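## Task

Move tube B, the one with the blue cap now standing in rack RK position B4, into mixer MX bore D6 and seat it fully down. Start a mix by pressing the mixer's START key, and keep the tube in that bore until the green lamp on top of the mixer switches off. Never grip tubes that belong to others, and keep them fully seated in their bores and wells. Every station must end up upright and flat on the bench mat. Anything that stays put only because the robot is holding it is not counted. At the end, open the gripper and pull the arm away.

## Robot and tools

ROBOT. One Kinova Gen3 arm with seven joints (waist, shoulder, upper arm roll, elbow, forearm roll, wrist pitch, wrist roll) carries a Robotiq 2F-85 parallel gripper and a wrist camera. The gripper's +z axis runs out along the fingers; the pads close along its y axis. end_effector_position is the point midway between the pads when they are shut. Closed fingertips stick out about 19 mm past that point, open ones about 6 mm, and closing pushes the tips roughly 13 mm further out, so keep that margin above any surface.

FRAME. All poses are in the scene frame: origin on the table top straight under the arm's base, +z up, +y to the left when facing along +x. Positions are in metres, orientations are quaternions written w first (qw, qx, qy, qz). The base may sit slightly tilted, and the reported hand position can be off, more so at long reach.

BENCH. The rack RK is closest to the base. Further back, left to right: mixer MX, magnet block MG, spectrophotometer SP, balance BAL, dry block DB. None is fastened. Looking at a station from its front, row A is the closest row and column 1 the leftmost. START sits on the mixer's slanted front face. If the shaking block is gripped or bumped, the run aborts and a red lamp lights on top; press START again. Pressing during a run has no effect. Seat every placed tube to the bottom of its bore.

execute_actions. Argument actions is a list holding zero or one item. An empty list just reports the state. An item with rows is a motion: rows is a list of 1 to 15 rows, steps is 1 to 15 (15 if omitted); each row lasts one control step of 1/30 s and the final row repeats to fill the steps. An item with only steps (up to 300) is a wait counted from the previous result, including reply time. Each row has 9 numbers in this order: x, y, z, qw, qx, qy, qz, position, speed. The first seven are an absolute target pose for end_effector_position and end_effector_quat_wxyz. position is the finger opening: +1 fully open (85 mm), 0 about 41 mm, about -0.8 pads touching, -1 close until blocked. speed is the finger rate in [-1, 1]: about 20 mm/s at -1, 85 at 0, 150 at +1. A row whose target lies more than 0.6 m from the last reported position along any gripper axis is refused and nothing is sent. Optional pictures (true/false) controls whether images come back. Repeat the desired quaternion in every row, rather than copying a drifted reading.

move. Argument target is one 9-number row as above (absolute pose plus finger numbers, which are applied at the start). speed is the path's top speed in m/s, 0.002 to 0.5, default 0.25; rotation is capped at twice that value in rad/s. The straight path lasts 0.5 to 10 s and is cut off at 10 s. It does not avoid obstacles, and the hand may lag, wander or overshoot the speed. Its result adds a move: line with the ending (done, off_target, moving, held, fault), the limits that acted (paced = pose was clipped; held = a check blocked some steps, after which the arm may jump ahead fast) and the distance left to target.

wait. seconds from 0 to 10; nothing new is commanded.

zoom_image. camera is one of cam_head_left, cam_head_right, cam_high, cam_low, cam_wrist (all 504x504); region is [x0, y0, x1, y1] in image pixels from the top-left, at most 504 by 504.

read_manual. section "licences" (the default) returns licence texts only.

finished_scene. scene is the number of the current scene; it ends and grades that scene irreversibly and gives the next task. Finish only after the goal holds without the robot.

CONTROL. Each step, the commanded pose is clipped to within 70 mm and 16 degrees of the measured pose; position wins over orientation when both cannot be met. After an action the arm continues only to the last clipped pose, so long moves need follow-up commands. The simulation keeps running while replies are written.

GRIPPING. Hold with position -1 kept in every row. Release by sending a position wider than the object. For a gentle hold, open, then close to slightly narrower than the object. position_measured_pct is about 50 - 50 x position (0 = fully open); stopping below 90 means something is held or blocking, around 90 or more means the pads met.

RESULT LINES. State line: gripper pose. Hand target: where the controller is currently driving. pose unreachable: the clearance check altered or blocked a command; HELD marks blocked steps. Joint positions and joint torques are listed base to gripper. TORQUE FAULT: a joint hit its load limit (48.6 N m for the first four joints, 30.6 for the wrist joints, held weight included) and the arm stops for 10 s. MOTOR HOT warns at 60 °C; at 75 °C an OVER-TEMPERATURE FAULT lets the arm sag.

AVOID. Dropping or knocking anything off the table, tipping stations, slamming or pressing hard, holding the mixer block during a run, and touching other tubes. Loose objects may occasionally get a brief push.

Each tool is called after "Request:" in YAML: its name, and indented under it one key for each argument.

## Session

Request:
execute_actions:
  actions: []

Scene clock: 0.00 s of 9600.00 s.
end_effector_position=(+0.0844, -0.3862, +0.2402) position_measured_pct=0.0 end_effector_quat_wxyz=(+0.246, -0.186, +0.863, +0.401)
Joint positions: [ 1.788  1.076 -0.515  1.089 -0.06   1.893  3.289]
Joint velocities: [ 0.     0.    -0.    -0.001  0.     0.     0.   ]
Joint torques (N m, as the joint torque sensors report them, + toward a larger angle): no reading
Hand target: +0.084, -0.386, +0.240; +0.246, -0.186, +0.863, +0.401

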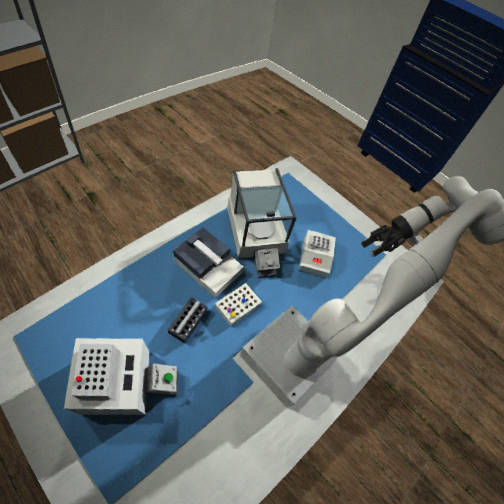

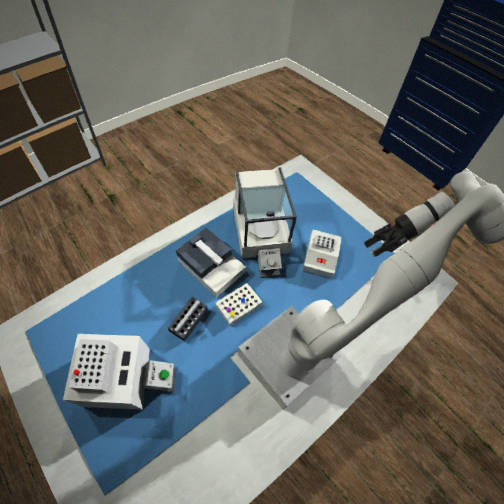

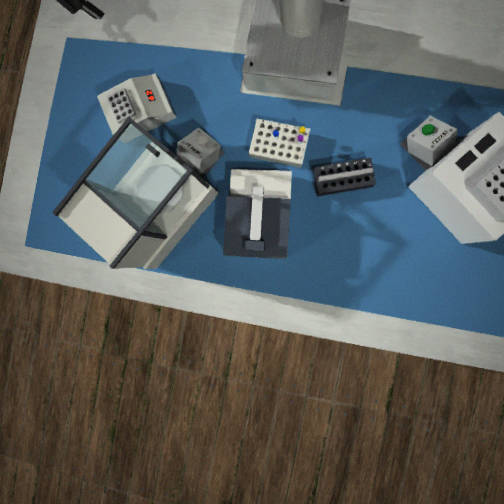

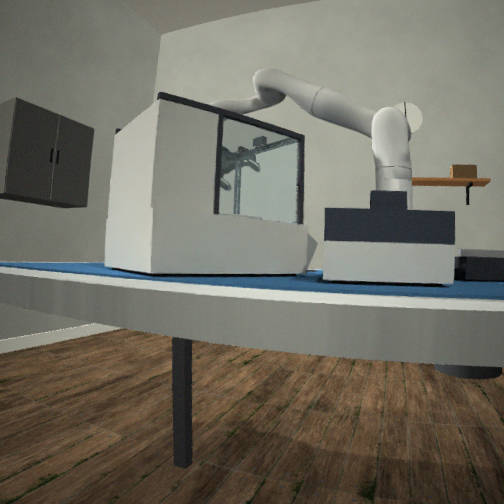

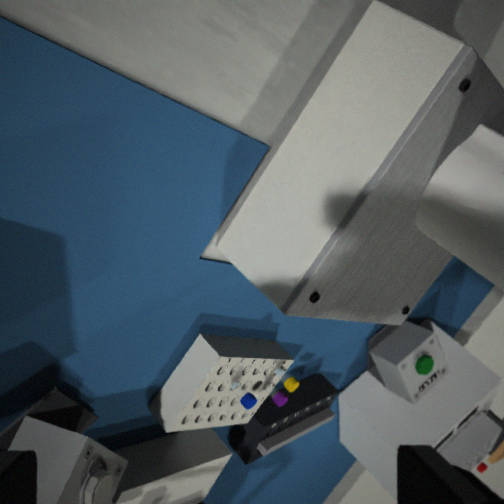

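Request:
move:
  target: [0.22, 0.0, 0.35, 0, 1, 0, 0, 1, 0]
  speed: 0.3

Scene clock: 8.20 s of 9600.00 s.
end_effector_position=(+0.2213, -0.0000, +0.3503) position_measured_pct=0.0 end_effector_quat_wxyz=(+0.000, +1.000, +0.001, +0.002)
Joint positions: [ 1.951  0.286 -2.251  2.116  0.246  1.218  4.274]
Joint velocities: [ 0.006  0.011 -0.009  0.004  0.006 -0.003 -0.01 ]
Joint torques (N m, as the joint torque sensors report them, + toward a larger angle): [-0.57  0.04 -1.81 -8.1   0.33 -0.48  0.31]
Hand target: +0.221, -0.000, +0.350; -0.000, +1.000, +0.000, +0.002
Off the commanded pose: 0.001 m, 0 deg.
move: done

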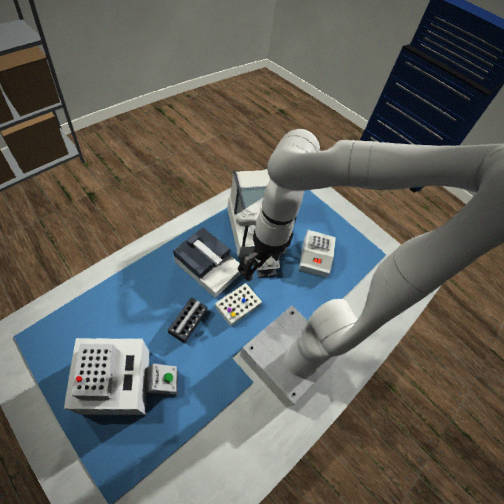

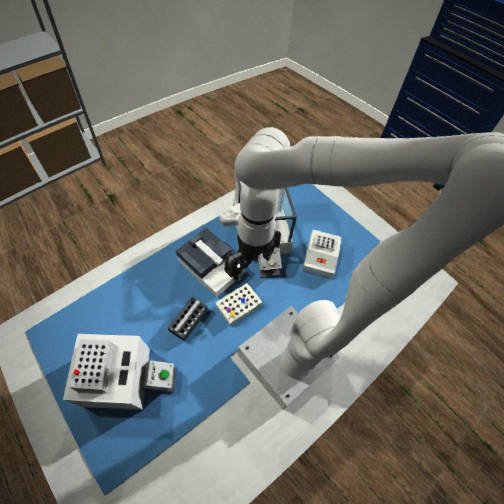

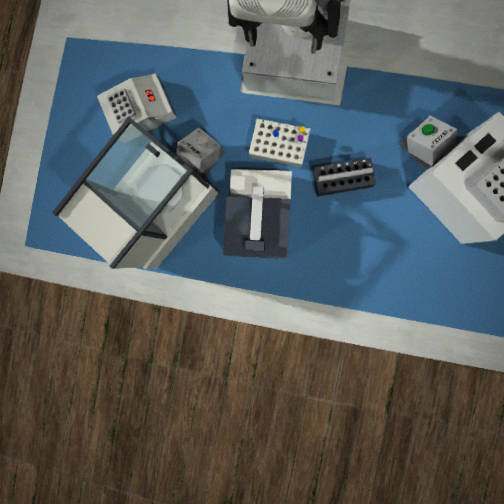

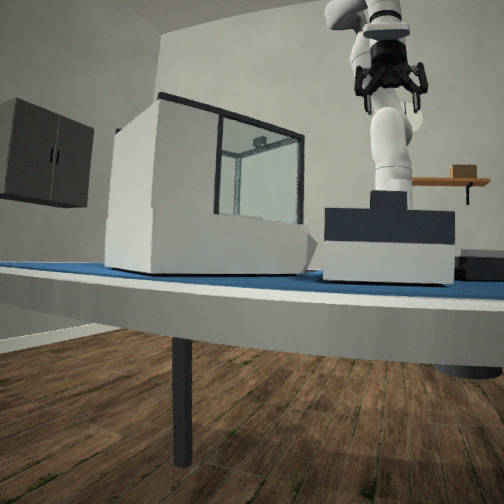

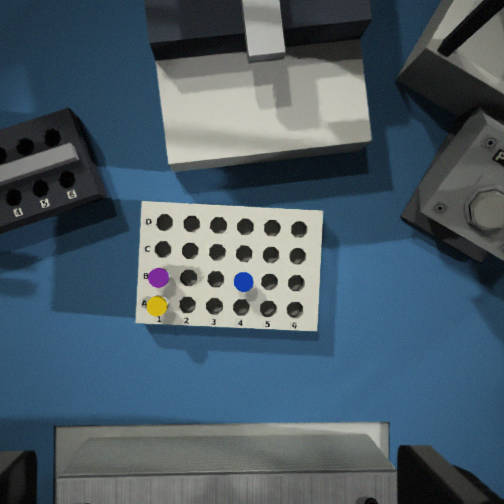

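Request:
move:
  target: [0.256, 0.005, 0.2, 0, 1, 0, 0, 0.2, 0]

Scene clock: 13.33 s of 9600.00 s.
end_effector_position=(+0.2551, +0.0056, +0.2000) position_measured_pct=40.1 end_effector_quat_wxyz=(-0.000, +1.000, +0.002, -0.001)
Joint positions: [ 2.429 -0.347 -2.275  2.351 -0.453  0.611  5.187]
Joint velocities: [ 0.026 -0.007 -0.    -0.004 -0.008  0.007  0.014]
Joint torques (N m, as the joint torque sensors report them, + toward a larger angle): [-0.25  9.42  2.04 -4.78  0.27 -0.17  0.05]
Hand target: +0.255, +0.005, +0.200; -0.000, +1.000, +0.001, -0.001
Off the commanded pose: 0.001 m, 0 deg.
move: done; limits=paced

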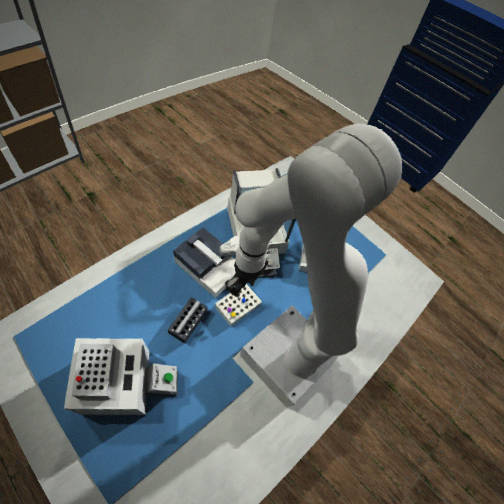

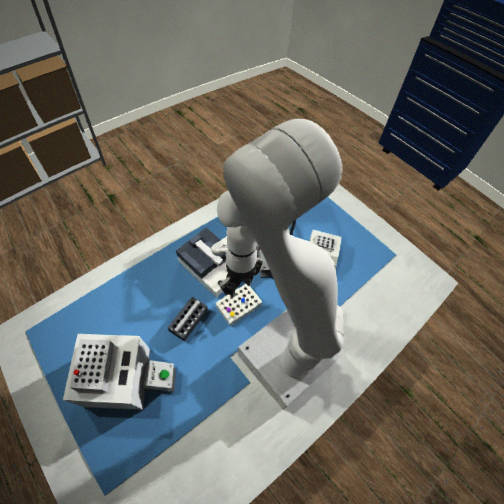

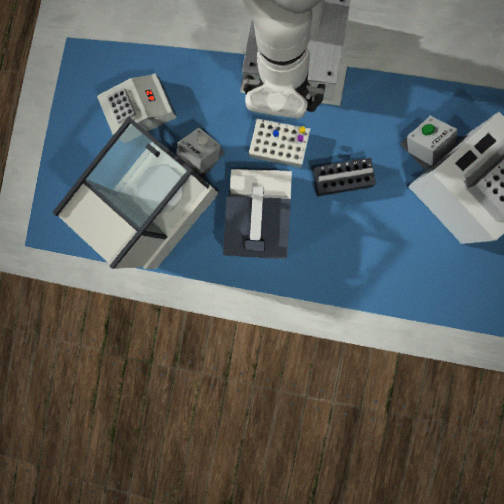

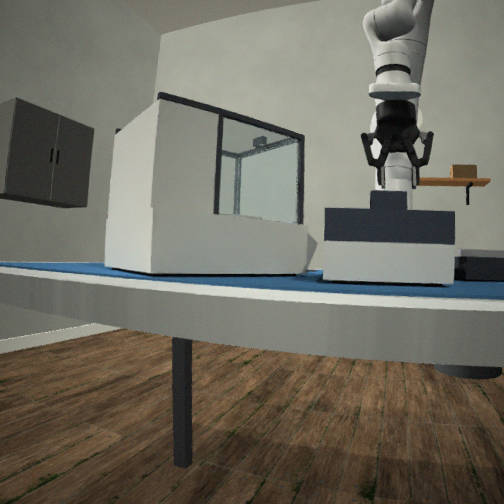

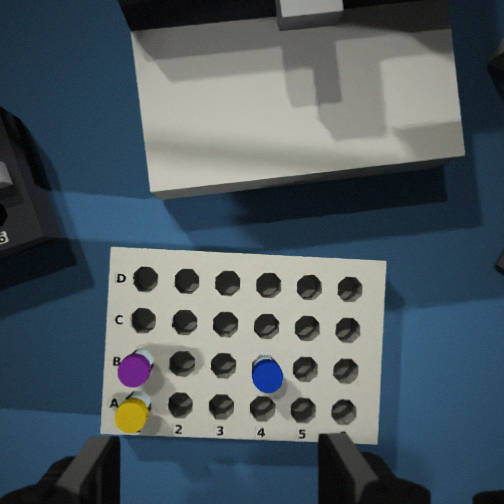

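Request:
move:
  target: [0.255, -0.014, 0.125, 0, 1, 0, 0, 0.2, 0]
  speed: 0.15

Scene clock: 24.23 s of 9600.00 s.
end_effector_position=(+0.2548, -0.0131, +0.1251) position_measured_pct=40.1 end_effector_quat_wxyz=(-0.000, +1.000, +0.001, -0.001)
Joint positions: [ 2.828 -0.536 -2.639  2.449 -0.858  0.32   5.644]
Joint velocities: [ 0.042  0.003 -0.025  0.009 -0.029 -0.018  0.037]
Joint torques (N m, as the joint torque sensors report them, + toward a larger angle): [-0.26 12.14  1.92 -1.59 -0.49 -0.38  0.47]
Hand target: +0.255, -0.014, +0.125; -0.000, +1.000, +0.000, -0.000
Off the commanded pose: 0.001 m, 0 deg.
move: done

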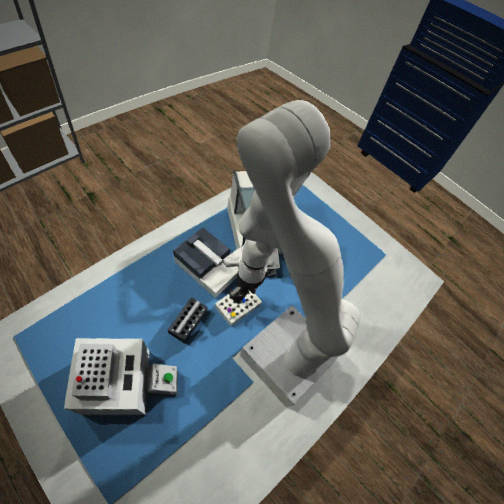

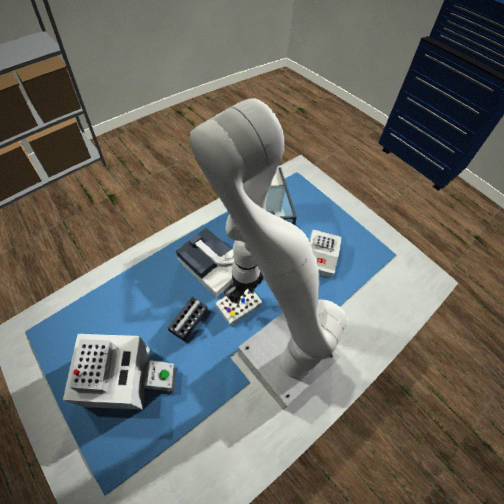

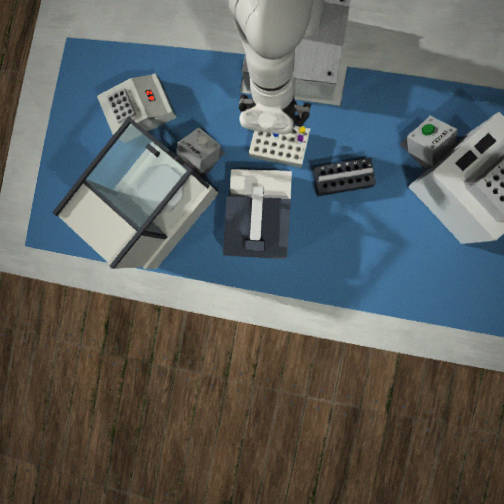

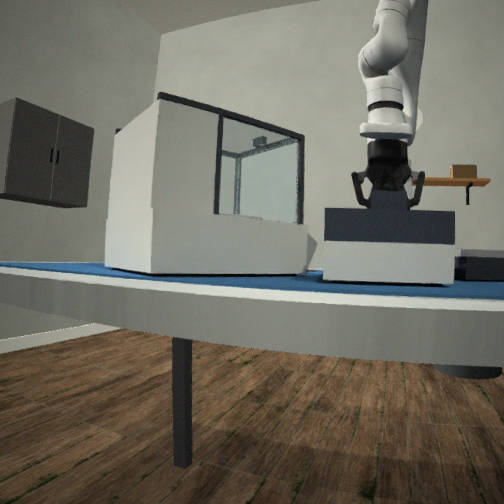

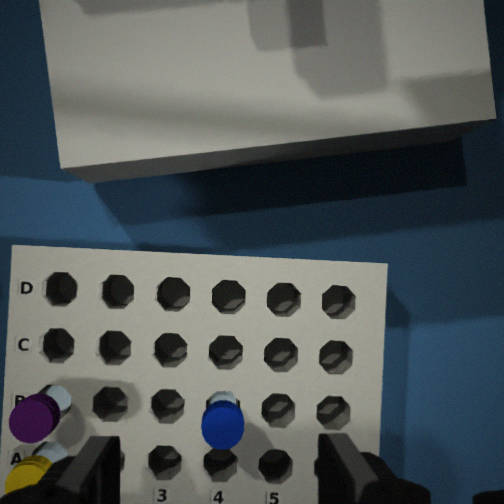

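Request:
move:
  target: [0.257, -0.014, 0.084, 0, 1, 0, 0, 0.2, 0]
  speed: 0.08

Request:
execute_actions:
  actions:
    - {"rows": [[0.257, -0.014, 0.084, 0, 1, 0, 0, -1, -0.5]], "steps": 15}
  pictures: false

Request:
wait:
  seconds: 0.8

Scene clock: 38.43 s of 9600.00 s.
end_effector_position=(+0.2572, -0.0133, +0.0843) position_measured_pct=40.1 end_effector_quat_wxyz=(+0.000, +1.000, +0.001, -0.001)
Joint positions: [ 3.098 -0.638 -2.991  2.472 -1.112  0.09   5.87 ]
Joint velocities: [ 0.142  0.007 -0.178  0.028 -0.064 -0.111  0.068]
Joint torques (N m, as the joint torque sensors report them, + toward a larger angle): [-0.51 13.58  1.12 -0.24  0.08 -0.19  0.22]
Hand target: +0.257, -0.014, +0.084; -0.000, +1.000, +0.000, -0.001
Off the commanded pose: 0.001 m, 0 deg.
move: done

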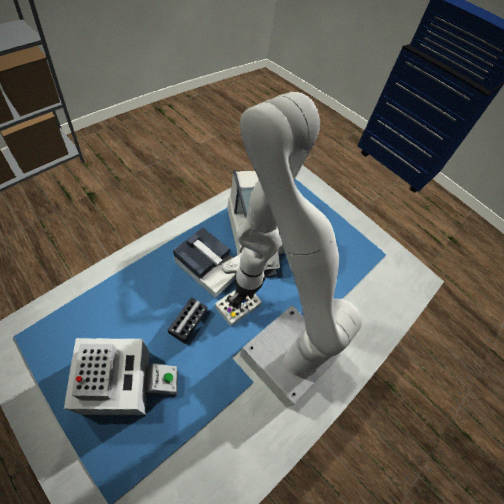

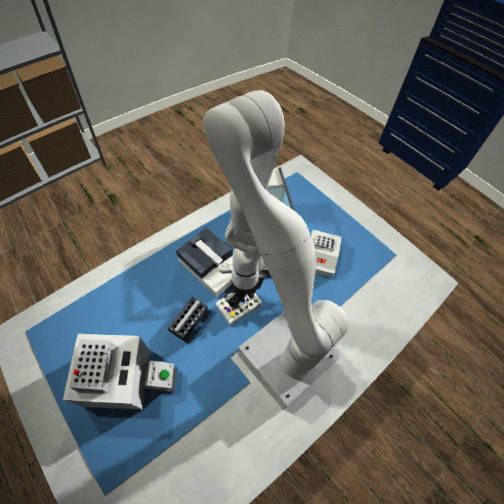

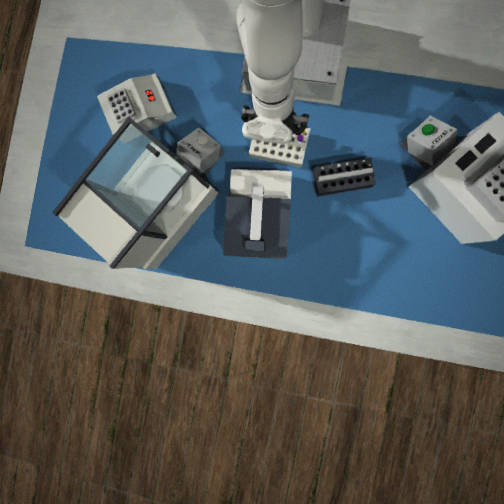

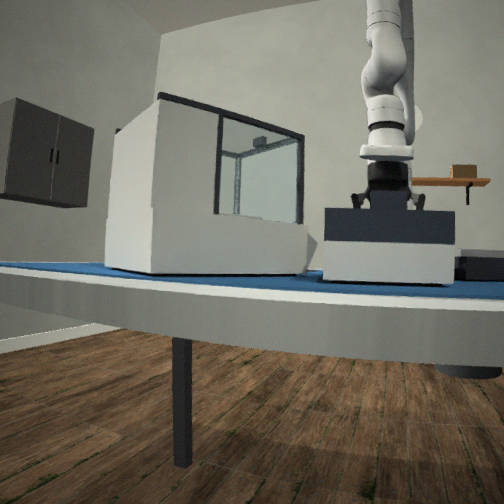

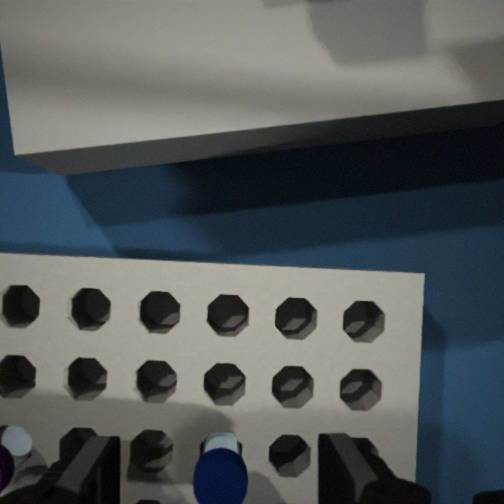

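Scene clock: 38.93 s of 9600.00 s.
end_effector_position=(+0.2570, -0.0139, +0.0840) position_measured_pct=62.7 end_effector_quat_wxyz=(-0.000, +1.000, +0.000, -0.000)
Joint positions: [ 3.119 -0.637 -3.015  2.477 -1.12   0.074  5.878]
Joint velocities: [ 0.005  0.    -0.002  0.    -0.001 -0.002  0.003]
Joint torques (N m, as the joint torque sensors report them, + toward a larger angle): [-0.1  12.88  0.79 -0.61 -0.06 -0.18  0.29]
Hand target: +0.257, -0.014, +0.084; -0.000, +1.000, +0.000, +0.000
Off the commanded pose: 0.000 m, 0 deg.
Steps of this call (steps 1 to 15: all 15 steps of this action). Readings (end_effector_position | what the end effector reports):
1: (+0.2572, -0.0133, +0.0843) | position_measured_pct=40.1
2: (+0.2572, -0.0133, +0.0842) | position_measured_pct=40.5
4: (+0.2571, -0.0135, +0.0841) | position_measured_pct=42.9
8: (+0.2570, -0.0137, +0.0840) | position_measured_pct=50.0
15: the state above

Scene clock: 39.73 s of 9600.00 s.
end_effector_position=(+0.2571, -0.0139, +0.0842) position_measured_pct=84.1 end_effector_quat_wxyz=(-0.000, +1.000, +0.000, +0.000)
Joint positions: [ 3.12  -0.636 -3.016  2.477 -1.12   0.074  5.878]
Joint velocities: [-0.     0.    -0.     0.     0.     0.     0.001]
Joint torques (N m, as the joint torque sensors report them, + toward a larger angle): [-0.08 12.38  1.18 -0.94 -0.36 -0.49  0.17]
Hand target: +0.257, -0.014, +0.084; -0.000, +1.000, +0.000, +0.000
Off the commanded pose: 0.000 m, 0 deg.
Steps of this call (steps 1 to 24: nothing new was sent). Readings (end_effector_position | what the end effector reports):
1: (+0.2570, -0.0139, +0.0840) | position_measured_pct=64.7
2: (+0.2570, -0.0139, +0.0840) | position_measured_pct=66.7
4: (+0.2570, -0.0140, +0.0840) | position_measured_pct=70.2
8: (+0.2570, -0.0140, +0.0840) | position_measured_pct=77.8
24: the state above

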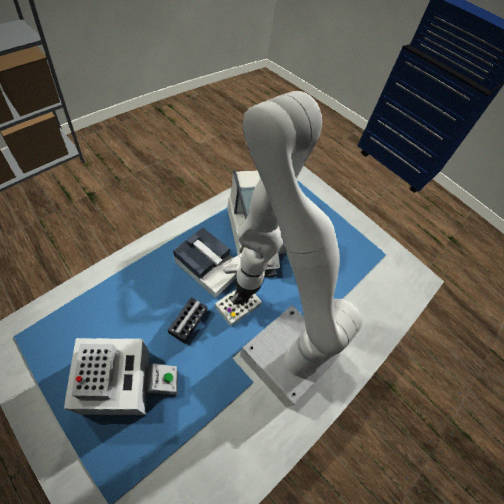

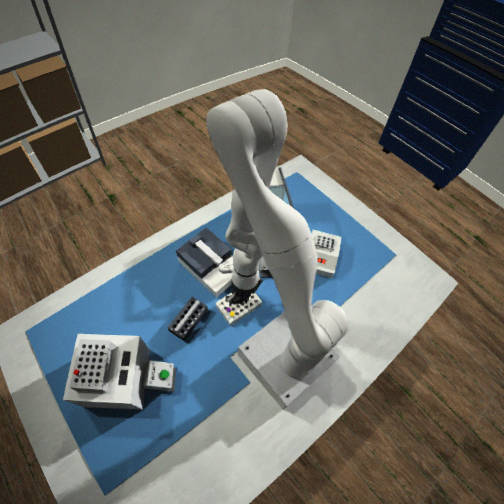

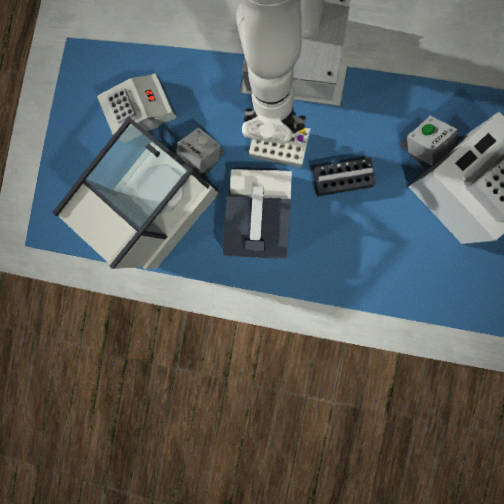

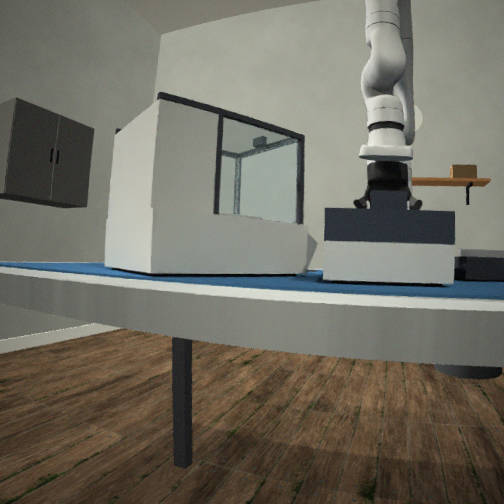

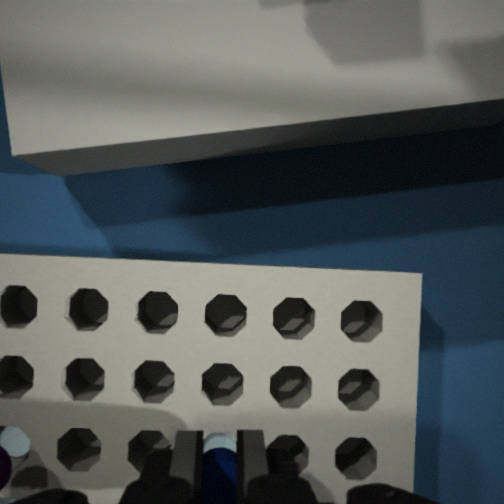

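Request:
move:
  target: [0.257, -0.014, 0.17, 0, 1, 0, 0, -1, -0.5]
  speed: 0.08

Scene clock: 43.13 s of 9600.00 s.
end_effector_position=(+0.2570, -0.0148, +0.1699) position_measured_pct=84.1 end_effector_quat_wxyz=(+0.000, +1.000, -0.001, +0.000)
Joint positions: [ 2.635 -0.425 -2.405  2.392 -0.593  0.5    5.396]
Joint velocities: [-0.02   0.001  0.003 -0.005  0.01   0.006 -0.014]
Joint torques (N m, as the joint torque sensors report them, + toward a larger angle): [-0.13 10.96  2.23 -3.64 -0.05 -0.33  0.34]
Hand target: +0.257, -0.014, +0.170; +0.001, +1.000, -0.000, -0.000
Off the commanded pose: 0.001 m, 0 deg.
move: done

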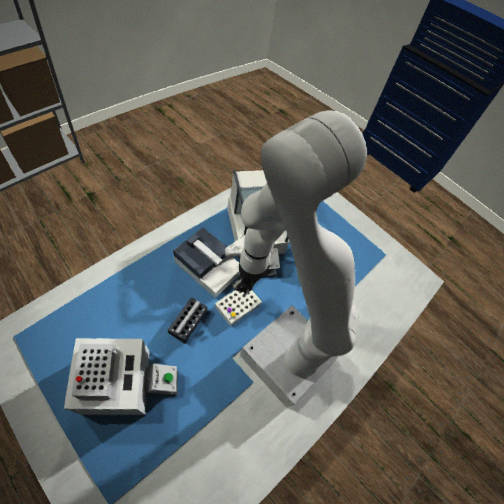

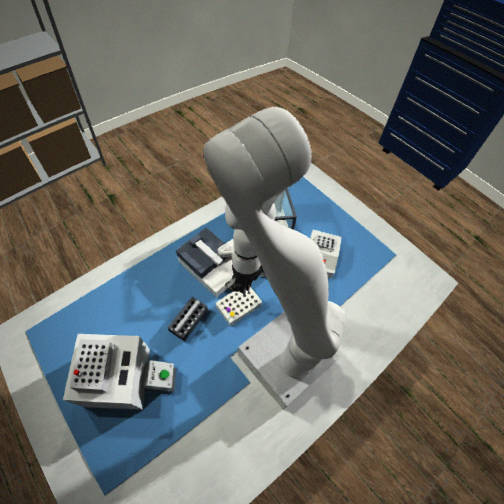

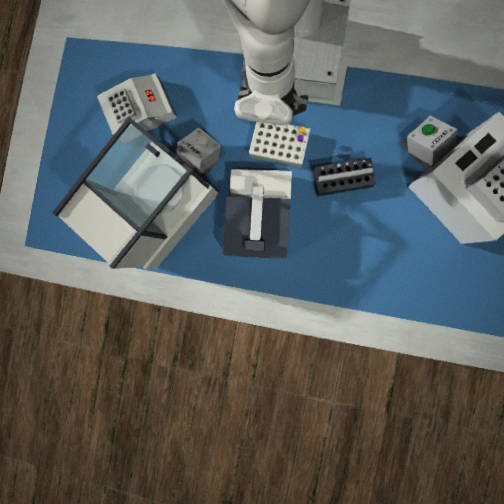

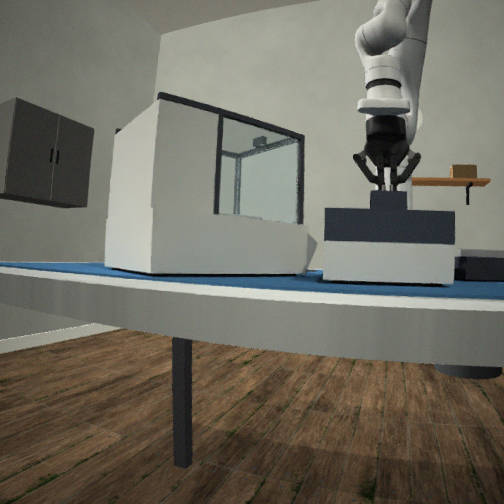

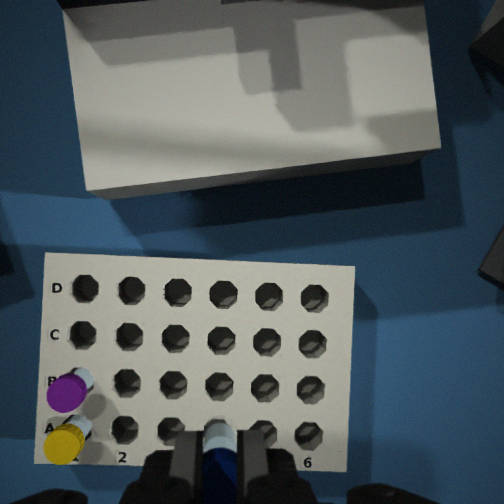

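Request:
move:
  target: [0.30, 0.44, 0.36, 0, 0.887, 0.462, 0, -1, -0.5]
  speed: 0.3

Scene clock: 49.67 s of 9600.00 s.
end_effector_position=(+0.3006, +0.4404, +0.3601) position_measured_pct=84.1 end_effector_quat_wxyz=(+0.000, +0.887, +0.461, +0.002)
Joint positions: [ 1.927 -0.625 -2.624  1.166 -0.29   1.424  4.901]
Joint velocities: [ 0.008 -0.013  0.001 -0.012 -0.002  0.009 -0.   ]
Joint torques (N m, as the joint torque sensors report them, + toward a larger angle): [-0.29 20.92  2.64 -8.7  -0.26 -0.42  0.08]
Hand target: +0.301, +0.440, +0.360; +0.001, +0.887, +0.461, +0.002
Off the commanded pose: 0.001 m, 0 deg.
move: done

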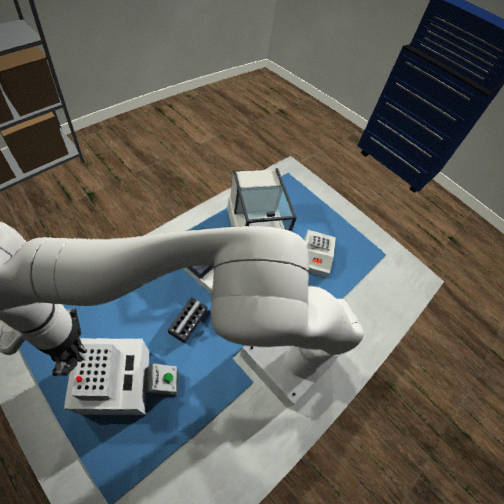

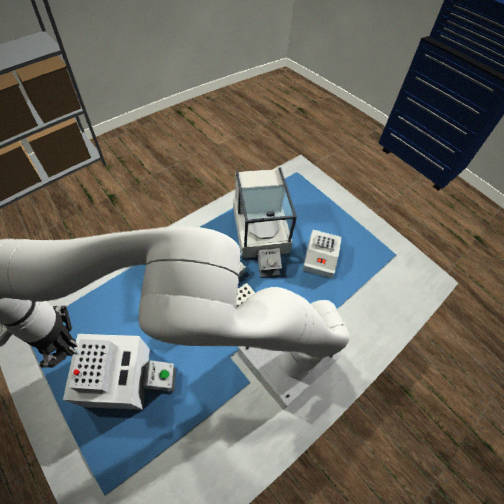

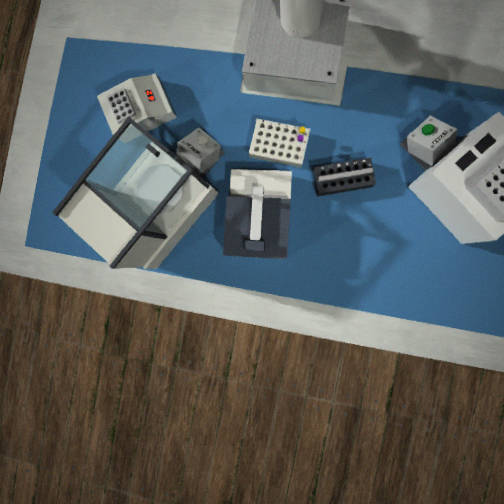

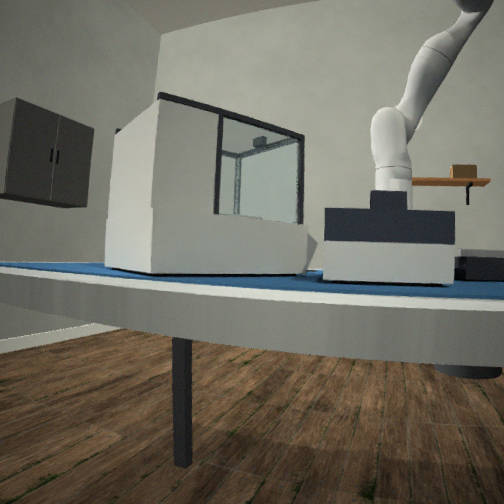

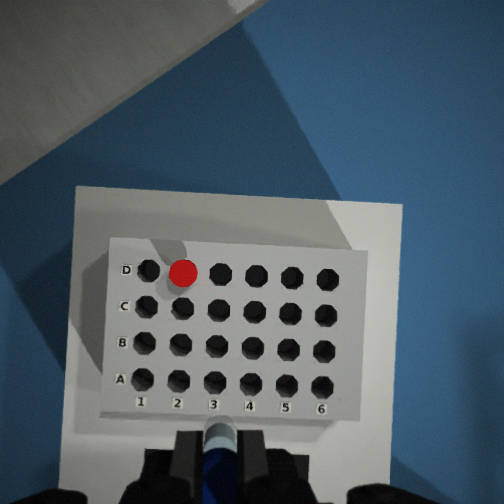

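Request:
move:
  target: [0.369, 0.441, 0.30, 0, 0.887, 0.462, 0, -1, -0.5]
  speed: 0.15

Scene clock: 55.77 s of 9600.00 s.
end_effector_position=(+0.3687, +0.4410, +0.3002) position_measured_pct=84.1 end_effector_quat_wxyz=(-0.000, +0.887, +0.462, -0.000)
Joint positions: [ 2.065 -0.764 -2.651  1.106 -0.335  1.353  5.009]
Joint velocities: [ 0.004 -0.005  0.    -0.003  0.     0.    -0.001]
Joint torques (N m, as the joint torque sensors report them, + toward a larger angle): [-0.29 22.72  2.54 -8.29 -0.01 -0.5   0.44]
Hand target: +0.369, +0.441, +0.300; +0.000, +0.887, +0.462, -0.000
Off the commanded pose: 0.000 m, 0 deg.
move: done

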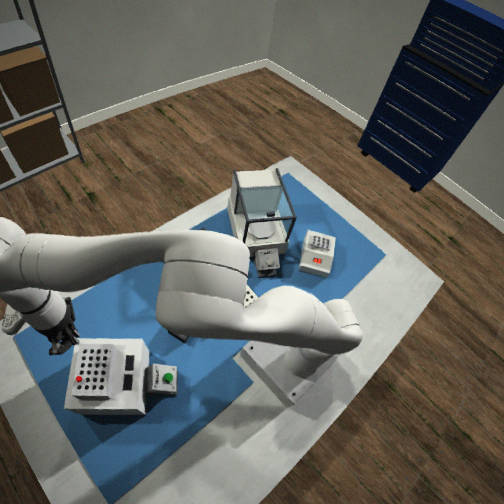

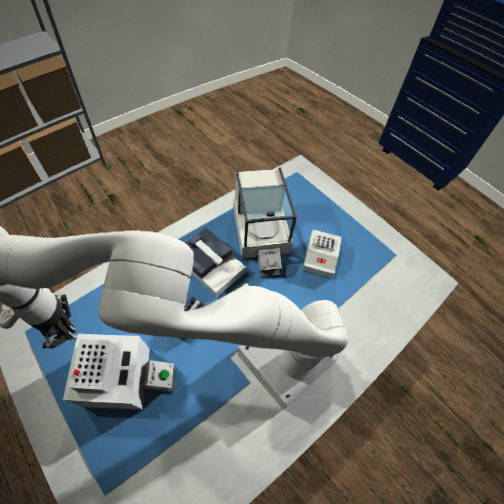

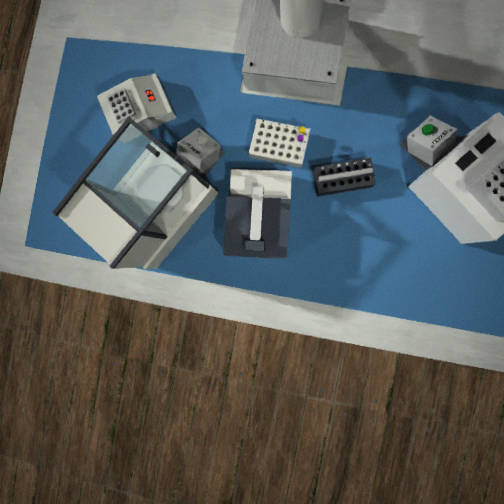

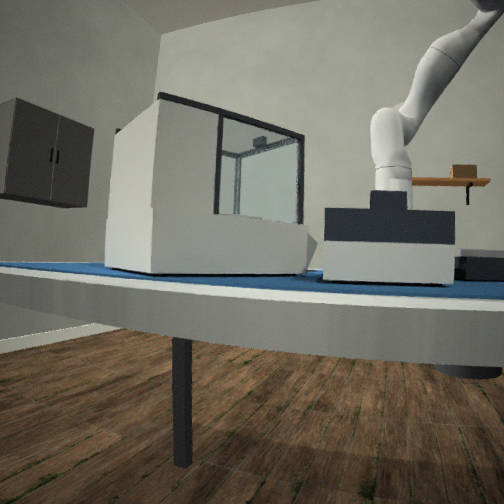

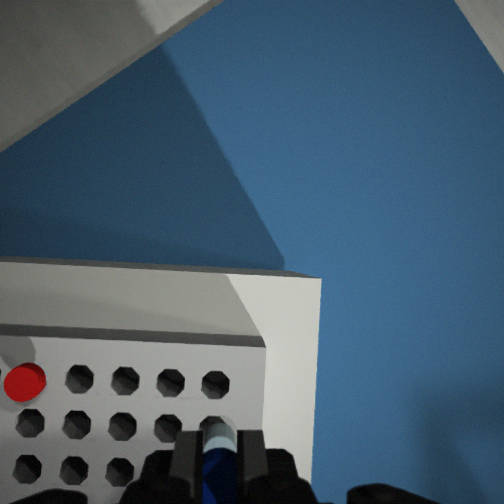

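Request:
move:
  target: [0.3685, 0.4438, 0.255, 0, 0.887, 0.462, 0, -1, -0.5]
  speed: 0.06

Scene clock: 67.50 s of 9600.00 s.
end_effector_position=(+0.3684, +0.4438, +0.2551) position_measured_pct=84.1 end_effector_quat_wxyz=(-0.000, +0.887, +0.462, -0.000)
Joint positions: [ 2.059 -0.805 -2.662  1.179 -0.353  1.244  5.024]
Joint velocities: [ 0.    -0.002 -0.     0.002 -0.001 -0.003  0.004]
Joint torques (N m, as the joint torque sensors report them, + toward a larger angle): [-0.02 23.3   3.56 -8.34 -0.03 -0.06  0.  ]
Hand target: +0.368, +0.444, +0.255; -0.000, +0.887, +0.462, -0.000
Off the commanded pose: 0.000 m, 0 deg.
move: done

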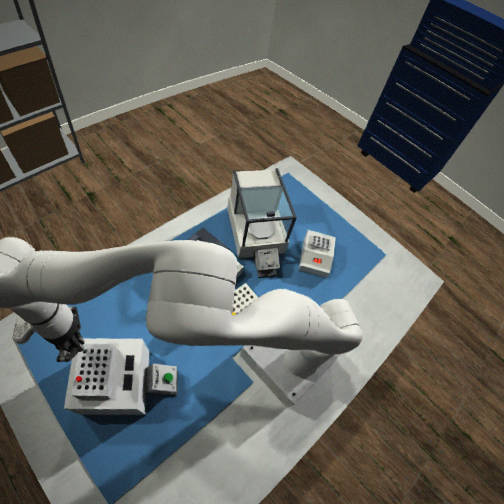

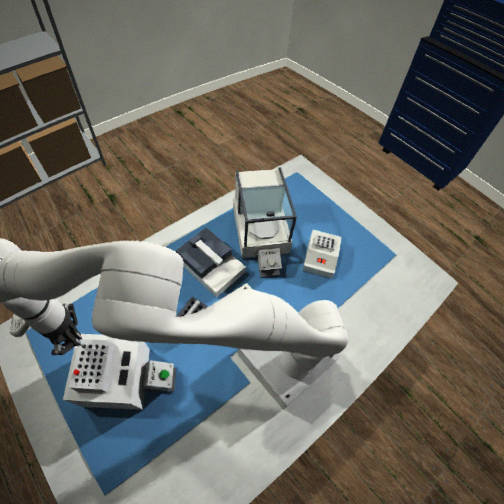

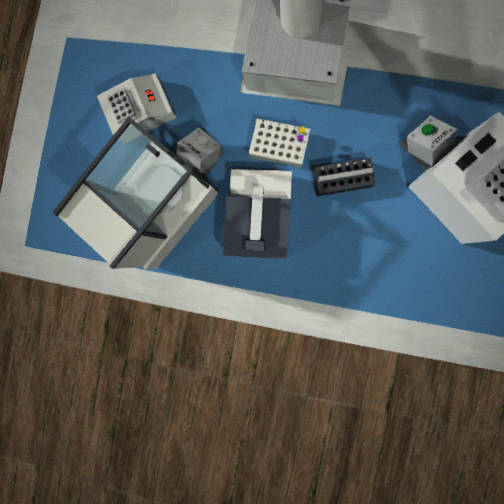

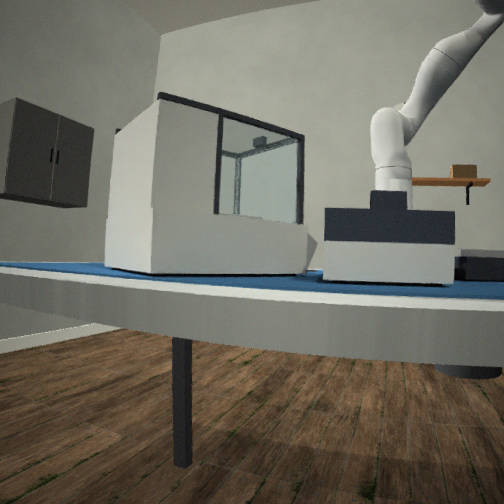

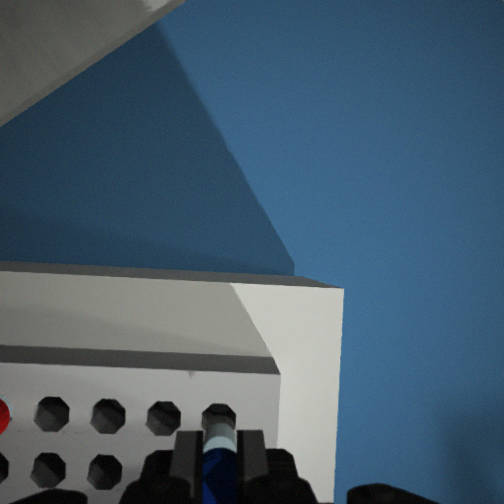

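Request:
move:
  target: [0.3685, 0.4438, 0.232, 0, 0.887, 0.462, 0, -1, -0.5]
  speed: 0.03

Scene clock: 73.53 s of 9600.00 s.
end_effector_position=(+0.3683, +0.4442, +0.2323) position_measured_pct=84.1 end_effector_quat_wxyz=(-0.000, +0.887, +0.462, +0.000)
Joint positions: [ 2.059 -0.828 -2.669  1.213 -0.364  1.189  5.034]
Joint velocities: [ 0.    -0.001  0.     0.001 -0.001 -0.002 -0.001]
Joint torques (N m, as the joint torque sensors report them, + toward a larger angle): [-0.17 23.48  3.34 -7.98  0.27  0.    0.28]
Hand target: +0.368, +0.444, +0.232; -0.000, +0.887, +0.462, -0.000
Off the commanded pose: 0.001 m, 0 deg.
move: done

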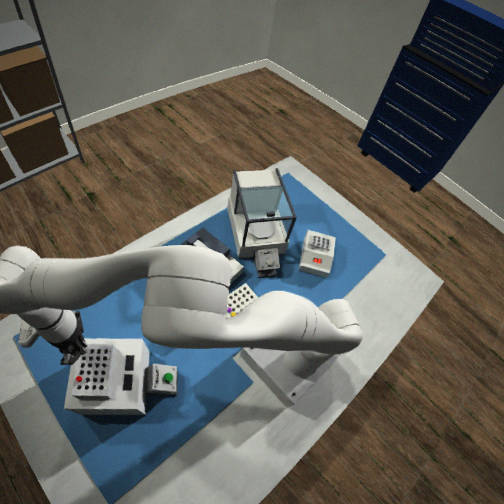

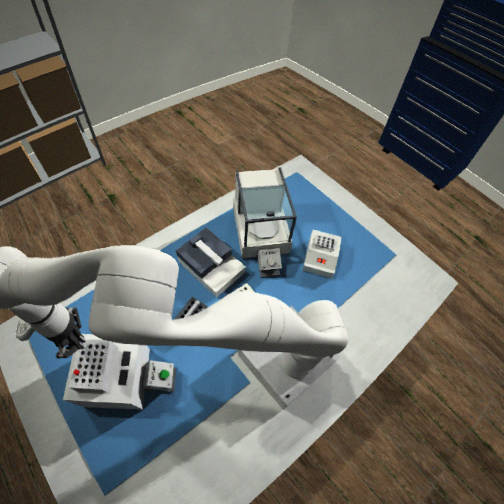

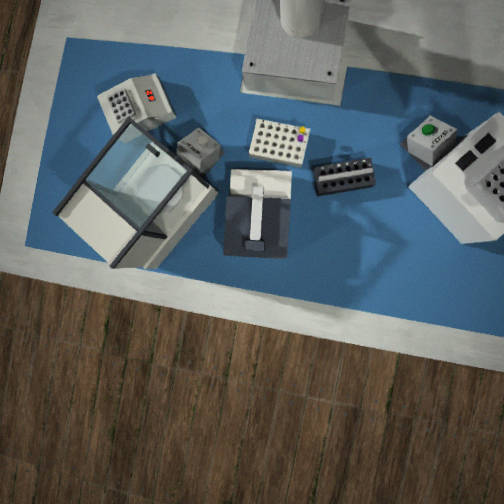

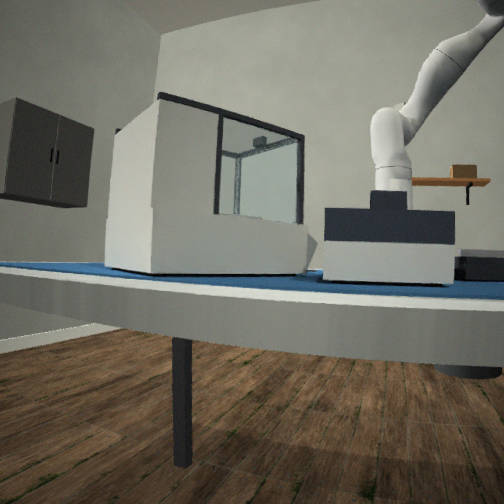

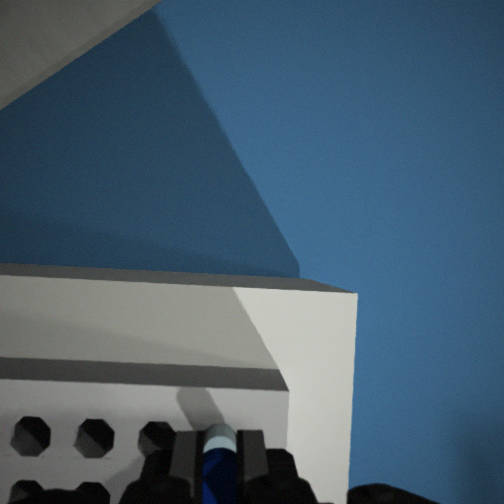

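Request:
move:
  target: [0.3685, 0.4438, 0.224, 0, 0.887, 0.462, 0, -1, -0.5]
  speed: 0.02

Scene clock: 77.20 s of 9600.00 s.
end_effector_position=(+0.3683, +0.4443, +0.2243) position_measured_pct=84.1 end_effector_quat_wxyz=(-0.000, +0.887, +0.462, +0.000)
Joint positions: [ 2.059 -0.836 -2.672  1.224 -0.368  1.17   5.038]
Joint velocities: [-0.    -0.002 -0.     0.002 -0.001 -0.003  0.002]
Joint torques (N m, as the joint torque sensors report them, + toward a larger angle): [ 0.1  23.75  3.84 -7.71  0.1  -0.28  0.28]
Hand target: +0.368, +0.444, +0.224; -0.000, +0.887, +0.462, -0.000
Off the commanded pose: 0.001 m, 0 deg.
move: done

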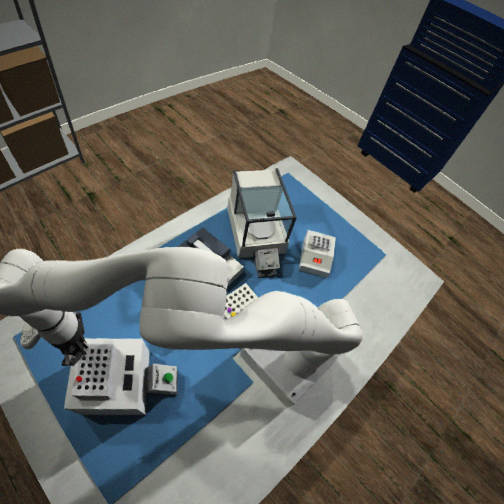

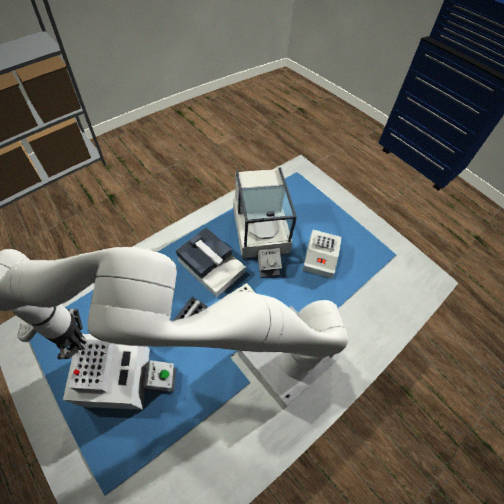

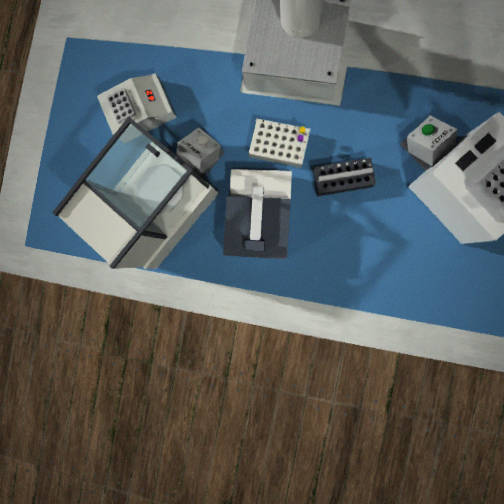

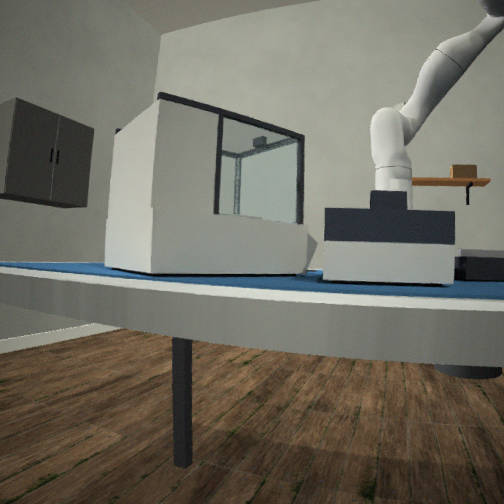

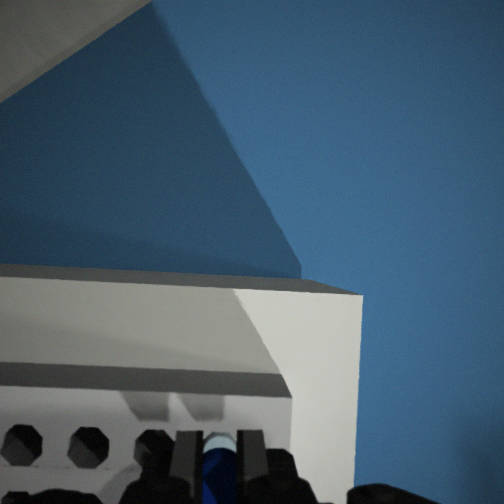

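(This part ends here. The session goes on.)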